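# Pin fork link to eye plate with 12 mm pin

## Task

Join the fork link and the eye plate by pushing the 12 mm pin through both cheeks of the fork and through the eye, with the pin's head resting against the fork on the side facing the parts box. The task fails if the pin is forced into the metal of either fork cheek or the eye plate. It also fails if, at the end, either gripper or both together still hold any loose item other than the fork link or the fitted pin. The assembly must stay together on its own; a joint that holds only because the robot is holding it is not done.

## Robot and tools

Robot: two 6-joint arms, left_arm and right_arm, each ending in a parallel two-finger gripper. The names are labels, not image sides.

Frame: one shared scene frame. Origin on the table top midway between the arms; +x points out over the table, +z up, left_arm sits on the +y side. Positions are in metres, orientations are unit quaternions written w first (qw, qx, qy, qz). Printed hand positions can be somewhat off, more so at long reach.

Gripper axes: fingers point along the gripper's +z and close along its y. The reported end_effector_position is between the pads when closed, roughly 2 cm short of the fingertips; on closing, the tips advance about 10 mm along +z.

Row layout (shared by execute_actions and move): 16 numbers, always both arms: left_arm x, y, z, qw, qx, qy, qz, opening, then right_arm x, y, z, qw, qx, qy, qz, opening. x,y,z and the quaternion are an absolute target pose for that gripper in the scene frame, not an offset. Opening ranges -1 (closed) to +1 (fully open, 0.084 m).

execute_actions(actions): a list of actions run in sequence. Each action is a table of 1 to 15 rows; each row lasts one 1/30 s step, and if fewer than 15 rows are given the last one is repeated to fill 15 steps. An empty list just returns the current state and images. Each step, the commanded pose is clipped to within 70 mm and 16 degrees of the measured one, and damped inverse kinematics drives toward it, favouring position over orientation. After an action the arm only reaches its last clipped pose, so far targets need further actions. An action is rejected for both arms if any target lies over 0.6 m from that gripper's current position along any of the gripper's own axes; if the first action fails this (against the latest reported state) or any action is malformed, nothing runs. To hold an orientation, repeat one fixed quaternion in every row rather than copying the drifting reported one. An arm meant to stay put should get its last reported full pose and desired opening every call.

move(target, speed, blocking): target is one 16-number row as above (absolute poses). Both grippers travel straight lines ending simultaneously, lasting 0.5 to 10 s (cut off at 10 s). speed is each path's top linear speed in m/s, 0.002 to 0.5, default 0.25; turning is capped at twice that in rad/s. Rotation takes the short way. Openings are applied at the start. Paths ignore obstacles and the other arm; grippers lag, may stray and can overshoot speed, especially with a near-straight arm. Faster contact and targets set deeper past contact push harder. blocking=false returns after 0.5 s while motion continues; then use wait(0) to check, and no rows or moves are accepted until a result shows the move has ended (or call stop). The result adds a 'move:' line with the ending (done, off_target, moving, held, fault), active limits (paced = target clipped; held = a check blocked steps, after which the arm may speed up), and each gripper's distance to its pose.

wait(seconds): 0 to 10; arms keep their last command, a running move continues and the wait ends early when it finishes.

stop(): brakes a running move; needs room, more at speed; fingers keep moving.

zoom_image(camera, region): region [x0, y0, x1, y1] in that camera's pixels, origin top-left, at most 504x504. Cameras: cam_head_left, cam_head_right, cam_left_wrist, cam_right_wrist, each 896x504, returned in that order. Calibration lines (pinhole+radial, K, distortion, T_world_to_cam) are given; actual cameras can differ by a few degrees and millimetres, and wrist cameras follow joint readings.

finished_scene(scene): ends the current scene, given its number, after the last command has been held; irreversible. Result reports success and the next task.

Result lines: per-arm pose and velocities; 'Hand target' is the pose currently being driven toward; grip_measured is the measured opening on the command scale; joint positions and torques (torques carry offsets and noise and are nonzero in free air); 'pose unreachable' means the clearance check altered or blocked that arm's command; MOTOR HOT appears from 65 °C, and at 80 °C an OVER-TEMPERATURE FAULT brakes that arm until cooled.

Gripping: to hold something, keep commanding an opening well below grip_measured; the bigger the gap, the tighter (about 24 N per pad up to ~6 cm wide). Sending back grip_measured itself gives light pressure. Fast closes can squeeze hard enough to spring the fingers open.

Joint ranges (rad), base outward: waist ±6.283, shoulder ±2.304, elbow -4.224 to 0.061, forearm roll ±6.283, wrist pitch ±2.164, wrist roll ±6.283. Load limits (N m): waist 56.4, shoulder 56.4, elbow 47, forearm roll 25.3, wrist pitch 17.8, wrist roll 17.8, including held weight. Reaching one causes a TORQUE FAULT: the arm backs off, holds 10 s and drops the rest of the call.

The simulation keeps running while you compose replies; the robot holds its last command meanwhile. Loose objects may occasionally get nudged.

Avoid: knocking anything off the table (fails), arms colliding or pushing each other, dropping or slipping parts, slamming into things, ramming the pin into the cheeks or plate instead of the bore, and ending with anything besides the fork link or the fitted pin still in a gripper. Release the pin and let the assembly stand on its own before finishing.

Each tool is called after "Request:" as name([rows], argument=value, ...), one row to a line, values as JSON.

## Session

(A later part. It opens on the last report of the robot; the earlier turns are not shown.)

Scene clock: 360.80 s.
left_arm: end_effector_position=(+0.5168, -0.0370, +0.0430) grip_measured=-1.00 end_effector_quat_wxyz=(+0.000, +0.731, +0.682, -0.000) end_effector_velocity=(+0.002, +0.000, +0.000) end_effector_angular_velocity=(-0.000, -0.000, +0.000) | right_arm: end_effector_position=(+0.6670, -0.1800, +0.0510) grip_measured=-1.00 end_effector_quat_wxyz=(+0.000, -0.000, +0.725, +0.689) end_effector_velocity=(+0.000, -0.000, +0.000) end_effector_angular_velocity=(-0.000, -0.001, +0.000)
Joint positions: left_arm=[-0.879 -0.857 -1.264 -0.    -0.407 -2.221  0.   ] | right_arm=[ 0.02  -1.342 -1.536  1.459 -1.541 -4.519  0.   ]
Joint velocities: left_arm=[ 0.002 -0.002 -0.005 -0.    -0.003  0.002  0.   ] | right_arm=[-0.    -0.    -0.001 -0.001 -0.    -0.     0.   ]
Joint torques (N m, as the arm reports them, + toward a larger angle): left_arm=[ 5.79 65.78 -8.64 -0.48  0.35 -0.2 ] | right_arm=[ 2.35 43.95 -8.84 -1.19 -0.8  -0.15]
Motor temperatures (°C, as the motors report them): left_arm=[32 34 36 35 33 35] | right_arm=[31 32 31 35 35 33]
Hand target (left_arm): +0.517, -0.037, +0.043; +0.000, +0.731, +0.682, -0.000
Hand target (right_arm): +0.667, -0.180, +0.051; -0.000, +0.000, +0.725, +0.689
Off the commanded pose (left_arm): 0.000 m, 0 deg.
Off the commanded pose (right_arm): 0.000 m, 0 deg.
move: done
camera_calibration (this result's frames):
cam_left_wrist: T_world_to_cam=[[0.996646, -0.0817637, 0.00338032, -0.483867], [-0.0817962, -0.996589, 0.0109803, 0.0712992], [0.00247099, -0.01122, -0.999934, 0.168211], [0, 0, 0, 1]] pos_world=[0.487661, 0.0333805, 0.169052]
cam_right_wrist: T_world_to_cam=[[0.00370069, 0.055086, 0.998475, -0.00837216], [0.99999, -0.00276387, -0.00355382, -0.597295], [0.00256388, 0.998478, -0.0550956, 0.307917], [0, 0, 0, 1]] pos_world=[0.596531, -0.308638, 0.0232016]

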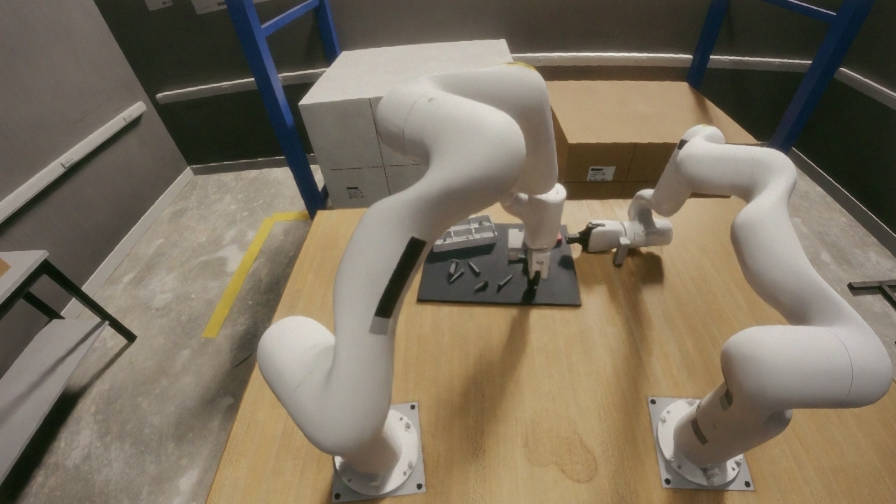

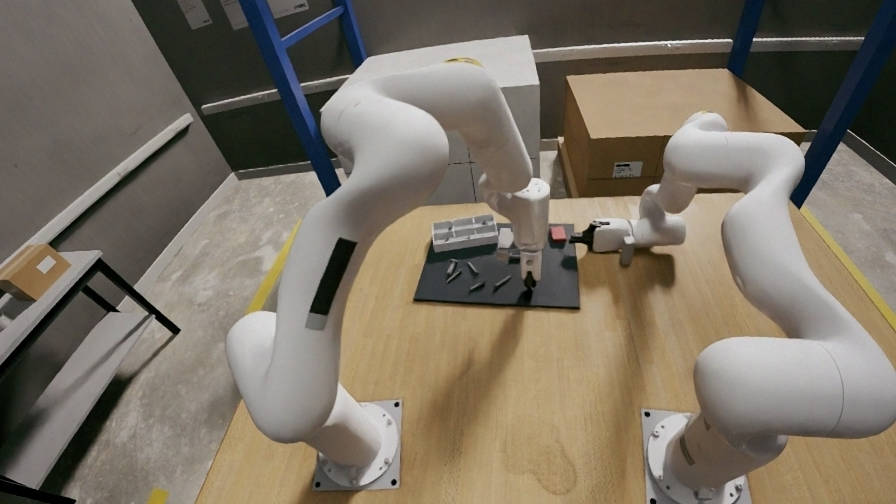

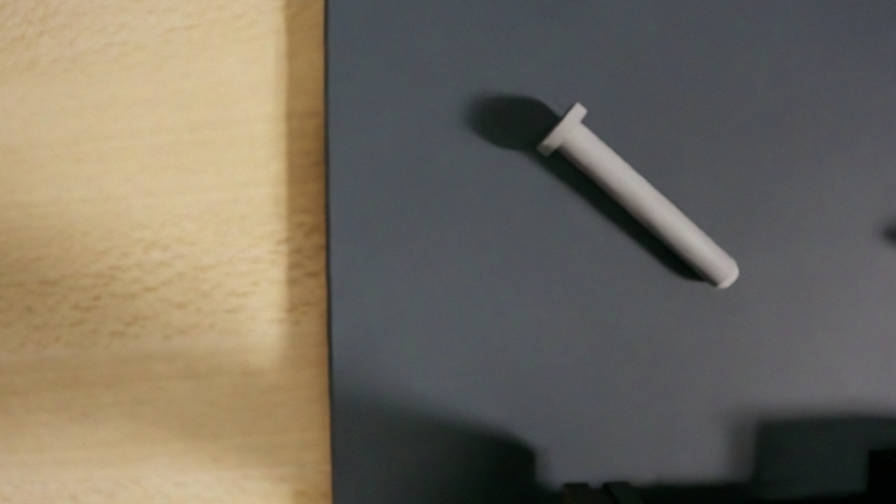

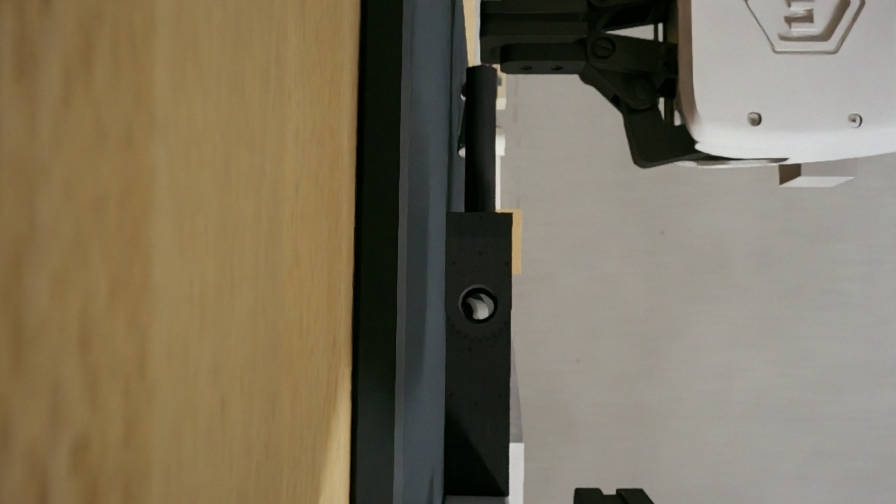

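Request:
move(target=[0.517,-0.037,0.039,0,0.7313,0.682,0,-1,0.667,-0.18,0.051,0,0,0.725,0.689,-1], speed=0.01)

Request:
move(target=[0.5195,-0.037,0.039,0,0.7313,0.682,0,-1,0.667,-0.18,0.051,0,0,0.725,0.689,-1], speed=0.004)

Request:
zoom_image(camera="cam_right_wrist", region=[430,250,570,350])

Scene clock: 363.10 s.
left_arm: end_effector_position=(+0.5170, -0.0370, +0.0391) grip_measured=-1.00 end_effector_quat_wxyz=(-0.000, +0.731, +0.682, +0.000) end_effector_velocity=(+0.000, -0.001, -0.001) end_effector_angular_velocity=(-0.001, -0.001, +0.000) | right_arm: end_effector_position=(+0.6670, -0.1800, +0.0510) grip_measured=-1.00 end_effector_quat_wxyz=(-0.000, -0.000, +0.725, +0.689) end_effector_velocity=(+0.000, -0.001, -0.000) end_effector_angular_velocity=(-0.000, +0.000, -0.002)
Joint positions: left_arm=[-0.879 -0.864 -1.266  0.    -0.401 -2.221  0.   ] | right_arm=[ 0.02  -1.342 -1.536  1.459 -1.541 -4.519  0.   ]
Joint velocities: left_arm=[-0.001 -0.002 -0.001 -0.001  0.003 -0.     0.   ] | right_arm=[-0.002  0.     0.    -0.001  0.    -0.     0.   ]
Joint torques (N m, as the arm reports them, + toward a larger angle): left_arm=[ 5.89 66.35 -8.44 -0.55  0.37 -0.23] | right_arm=[-1.86 40.91 -9.75 -2.38 -0.87 -0.08]
Motor temperatures (°C, as the motors report them): left_arm=[32 34 36 35 33 35] | right_arm=[31 32 31 35 35 33]
Hand target (left_arm): +0.517, -0.037, +0.039; -0.000, +0.731, +0.682, +0.000
Hand target (right_arm): +0.667, -0.180, +0.051; -0.000, -0.000, +0.725, +0.689
Off the commanded pose (left_arm): 0.000 m, 0 deg.
Off the commanded pose (right_arm): 0.000 m, 0 deg.
move: done
camera_calibration (this result's frames):
cam_left_wrist: T_world_to_cam=[[0.996647, -0.0817586, 0.00334303, -0.484012], [-0.0817906, -0.99659, 0.0109203, 0.0713313], [0.0024388, -0.0111571, -0.999935, 0.164338], [0, 0, 0, 1]] pos_world=[0.487823, 0.0333494, 0.165166]
cam_right_wrist: T_world_to_cam=[[0.00370086, 0.0550858, 0.998475, -0.0083723], [0.99999, -0.0027637, -0.003554, -0.597295], [0.00256371, 0.998478, -0.0550955, 0.307917], [0, 0, 0, 1]] pos_world=[0.596531, -0.308638, 0.0232016]

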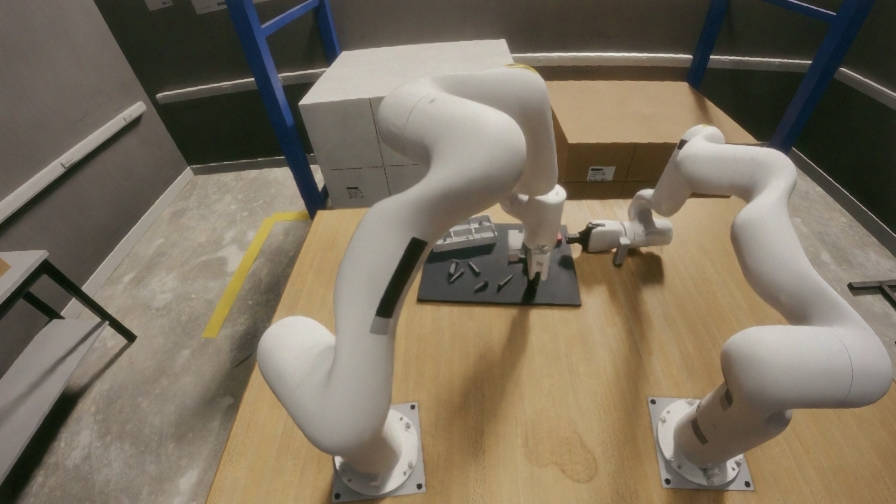

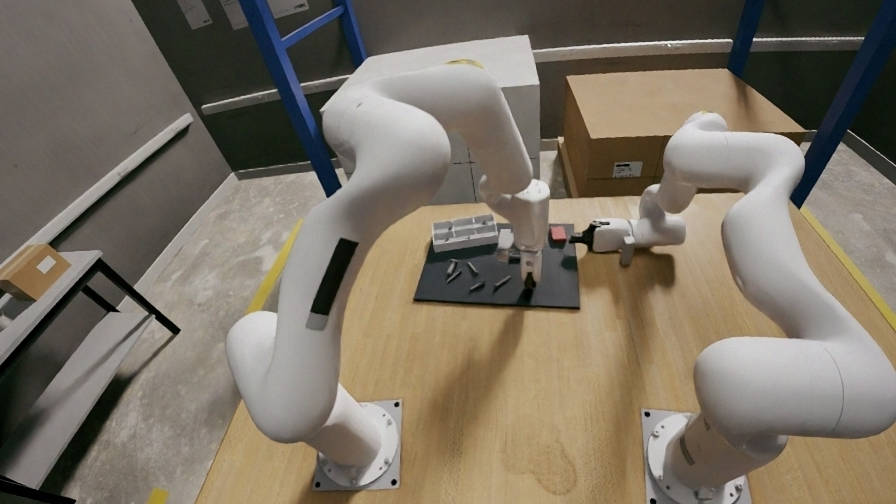

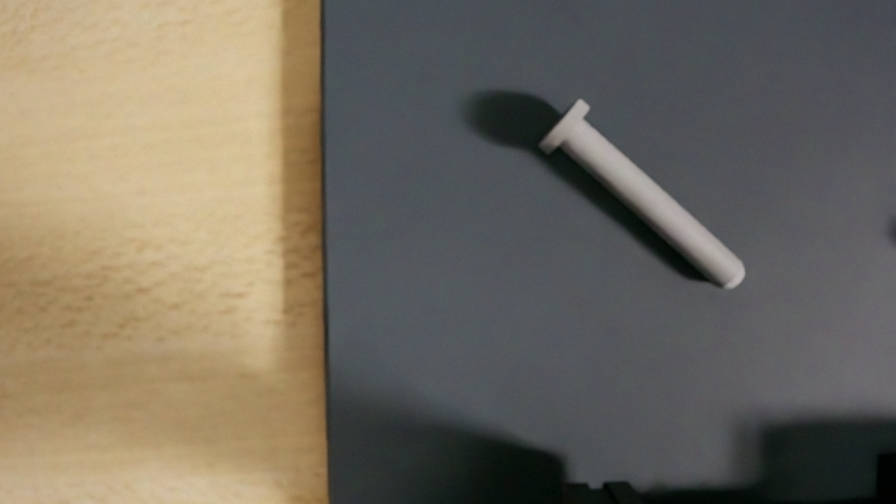

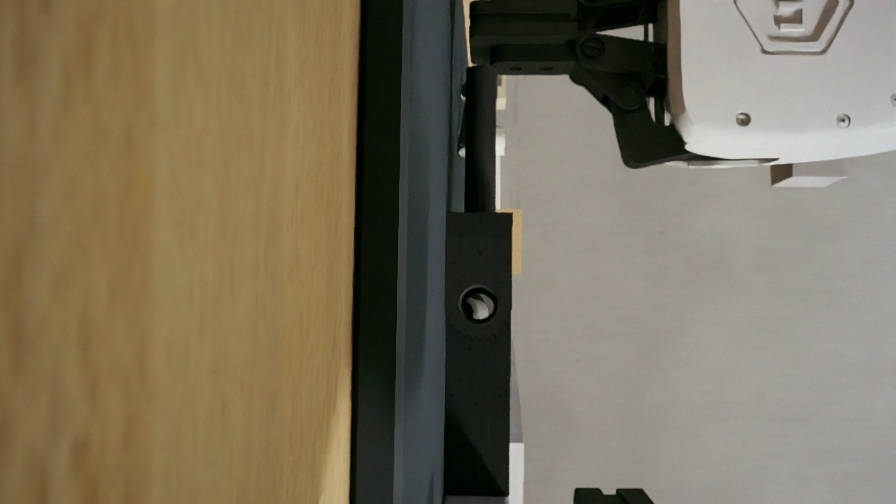

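Scene clock: 363.93 s.
left_arm: end_effector_position=(+0.5194, -0.0370, +0.0390) grip_measured=-1.00 end_effector_quat_wxyz=(-0.000, +0.731, +0.682, -0.000) end_effector_velocity=(+0.001, -0.000, +0.000) end_effector_angular_velocity=(-0.000, -0.000, +0.000) | right_arm: end_effector_position=(+0.6670, -0.1800, +0.0510) grip_measured=-1.00 end_effector_quat_wxyz=(-0.000, -0.000, +0.725, +0.689) end_effector_velocity=(+0.001, -0.001, +0.001) end_effector_angular_velocity=(+0.000, -0.001, -0.002)
Joint positions: left_arm=[-0.877 -0.868 -1.272  0.    -0.404 -2.218  0.   ] | right_arm=[ 0.02  -1.342 -1.536  1.459 -1.541 -4.519  0.   ]
Joint velocities: left_arm=[ 0.001 -0.001 -0.002 -0.    -0.001  0.001  0.   ] | right_arm=[-0.001  0.001 -0.001  0.001 -0.     0.001  0.   ]
Joint torques (N m, as the arm reports them, + toward a larger angle): left_arm=[ 6.78 66.86 -9.11 -0.18  0.48 -0.26] | right_arm=[-0.83 47.13 -9.47 -1.48 -0.93  0.16]
Motor temperatures (°C, as the motors report them): left_arm=[32 34 36 35 33 35] | right_arm=[31 32 31 35 35 33]
Hand target (left_arm): +0.520, -0.037, +0.039; +0.000, +0.731, +0.682, -0.000
Hand target (right_arm): +0.667, -0.180, +0.051; +0.000, +0.000, +0.725, +0.689
Off the commanded pose (left_arm): 0.000 m, 0 deg.
Off the commanded pose (right_arm): 0.000 m, 0 deg.
move: done
camera_calibration (this result's frames):
cam_left_wrist: T_world_to_cam=[[0.996646, -0.0817633, 0.00330973, -0.486418], [-0.0817949, -0.996589, 0.0109121, 0.0715431], [0.00240623, -0.0111462, -0.999935, 0.16422], [0, 0, 0, 1]] pos_world=[0.490244, 0.0333584, 0.165038]
cam_right_wrist: T_world_to_cam=[[0.00370071, 0.0550861, 0.998475, -0.00837212], [0.99999, -0.00276371, -0.00355385, -0.597295], [0.00256373, 0.998478, -0.0550958, 0.307917], [0, 0, 0, 1]] pos_world=[0.596531, -0.308638, 0.0232016]

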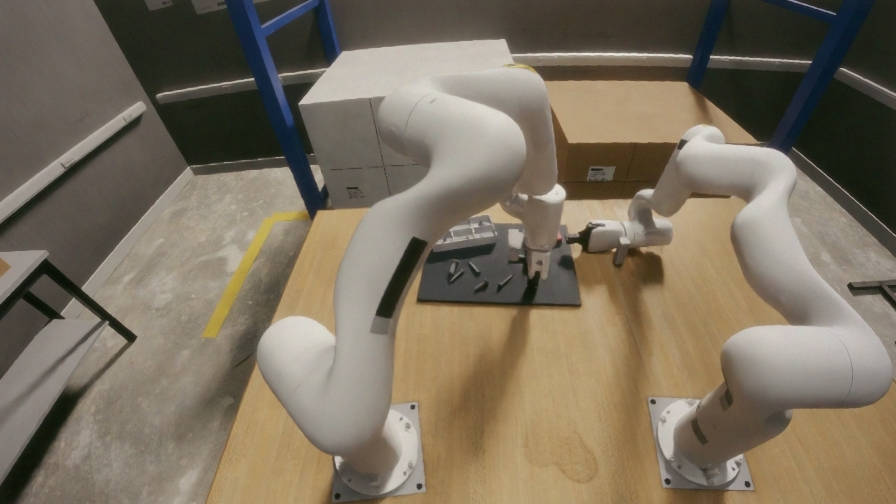

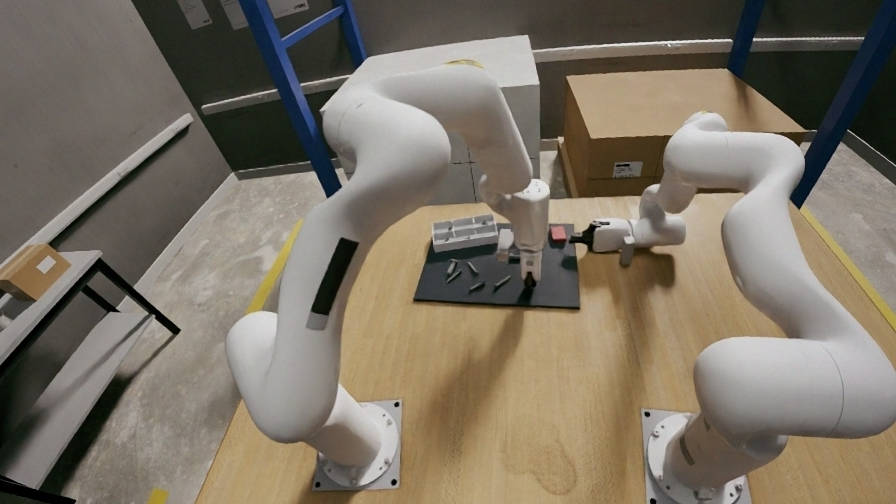

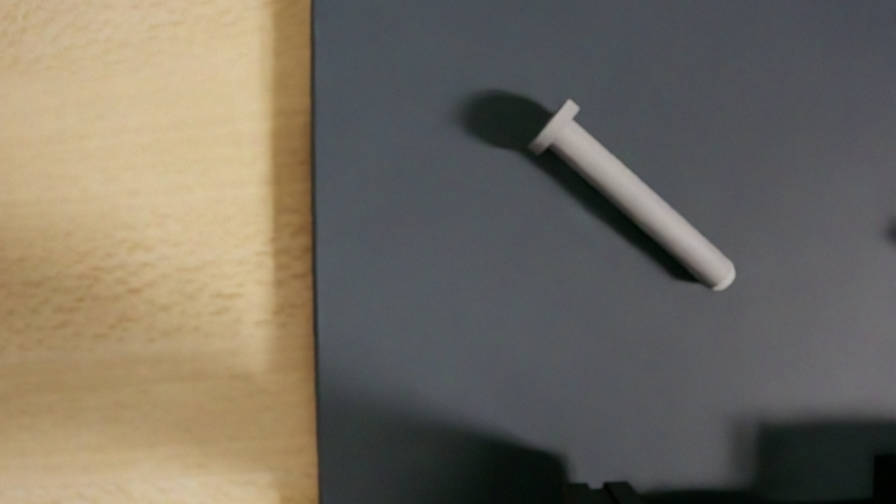

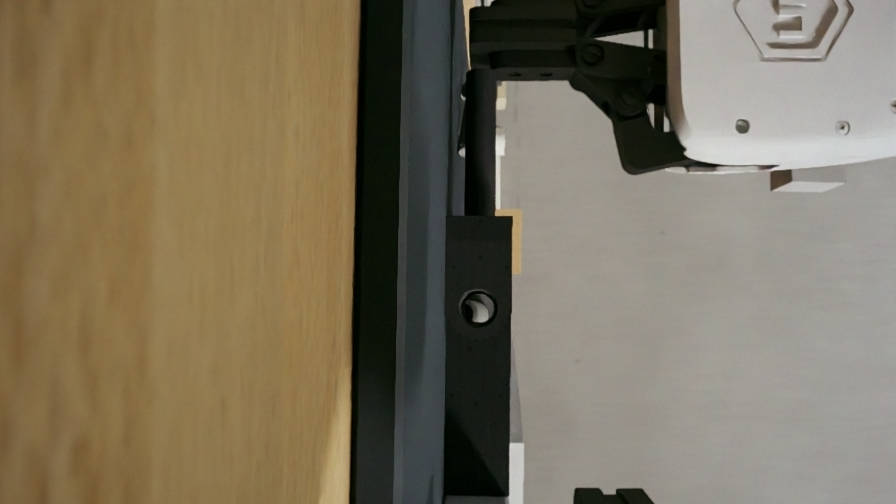

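Region (430, 250, 570, 350) of cam_right_wrist's 896x504 image, scaled by 3.600, with more detail than that image has; it fills the top 360 rows of this view, and the rest is white.

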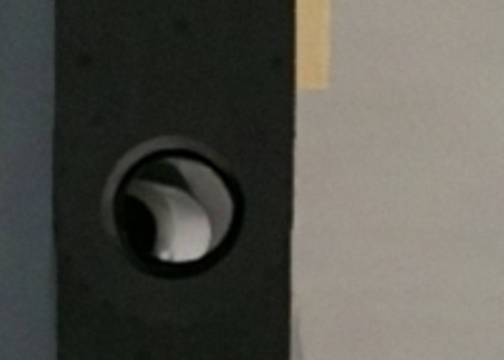

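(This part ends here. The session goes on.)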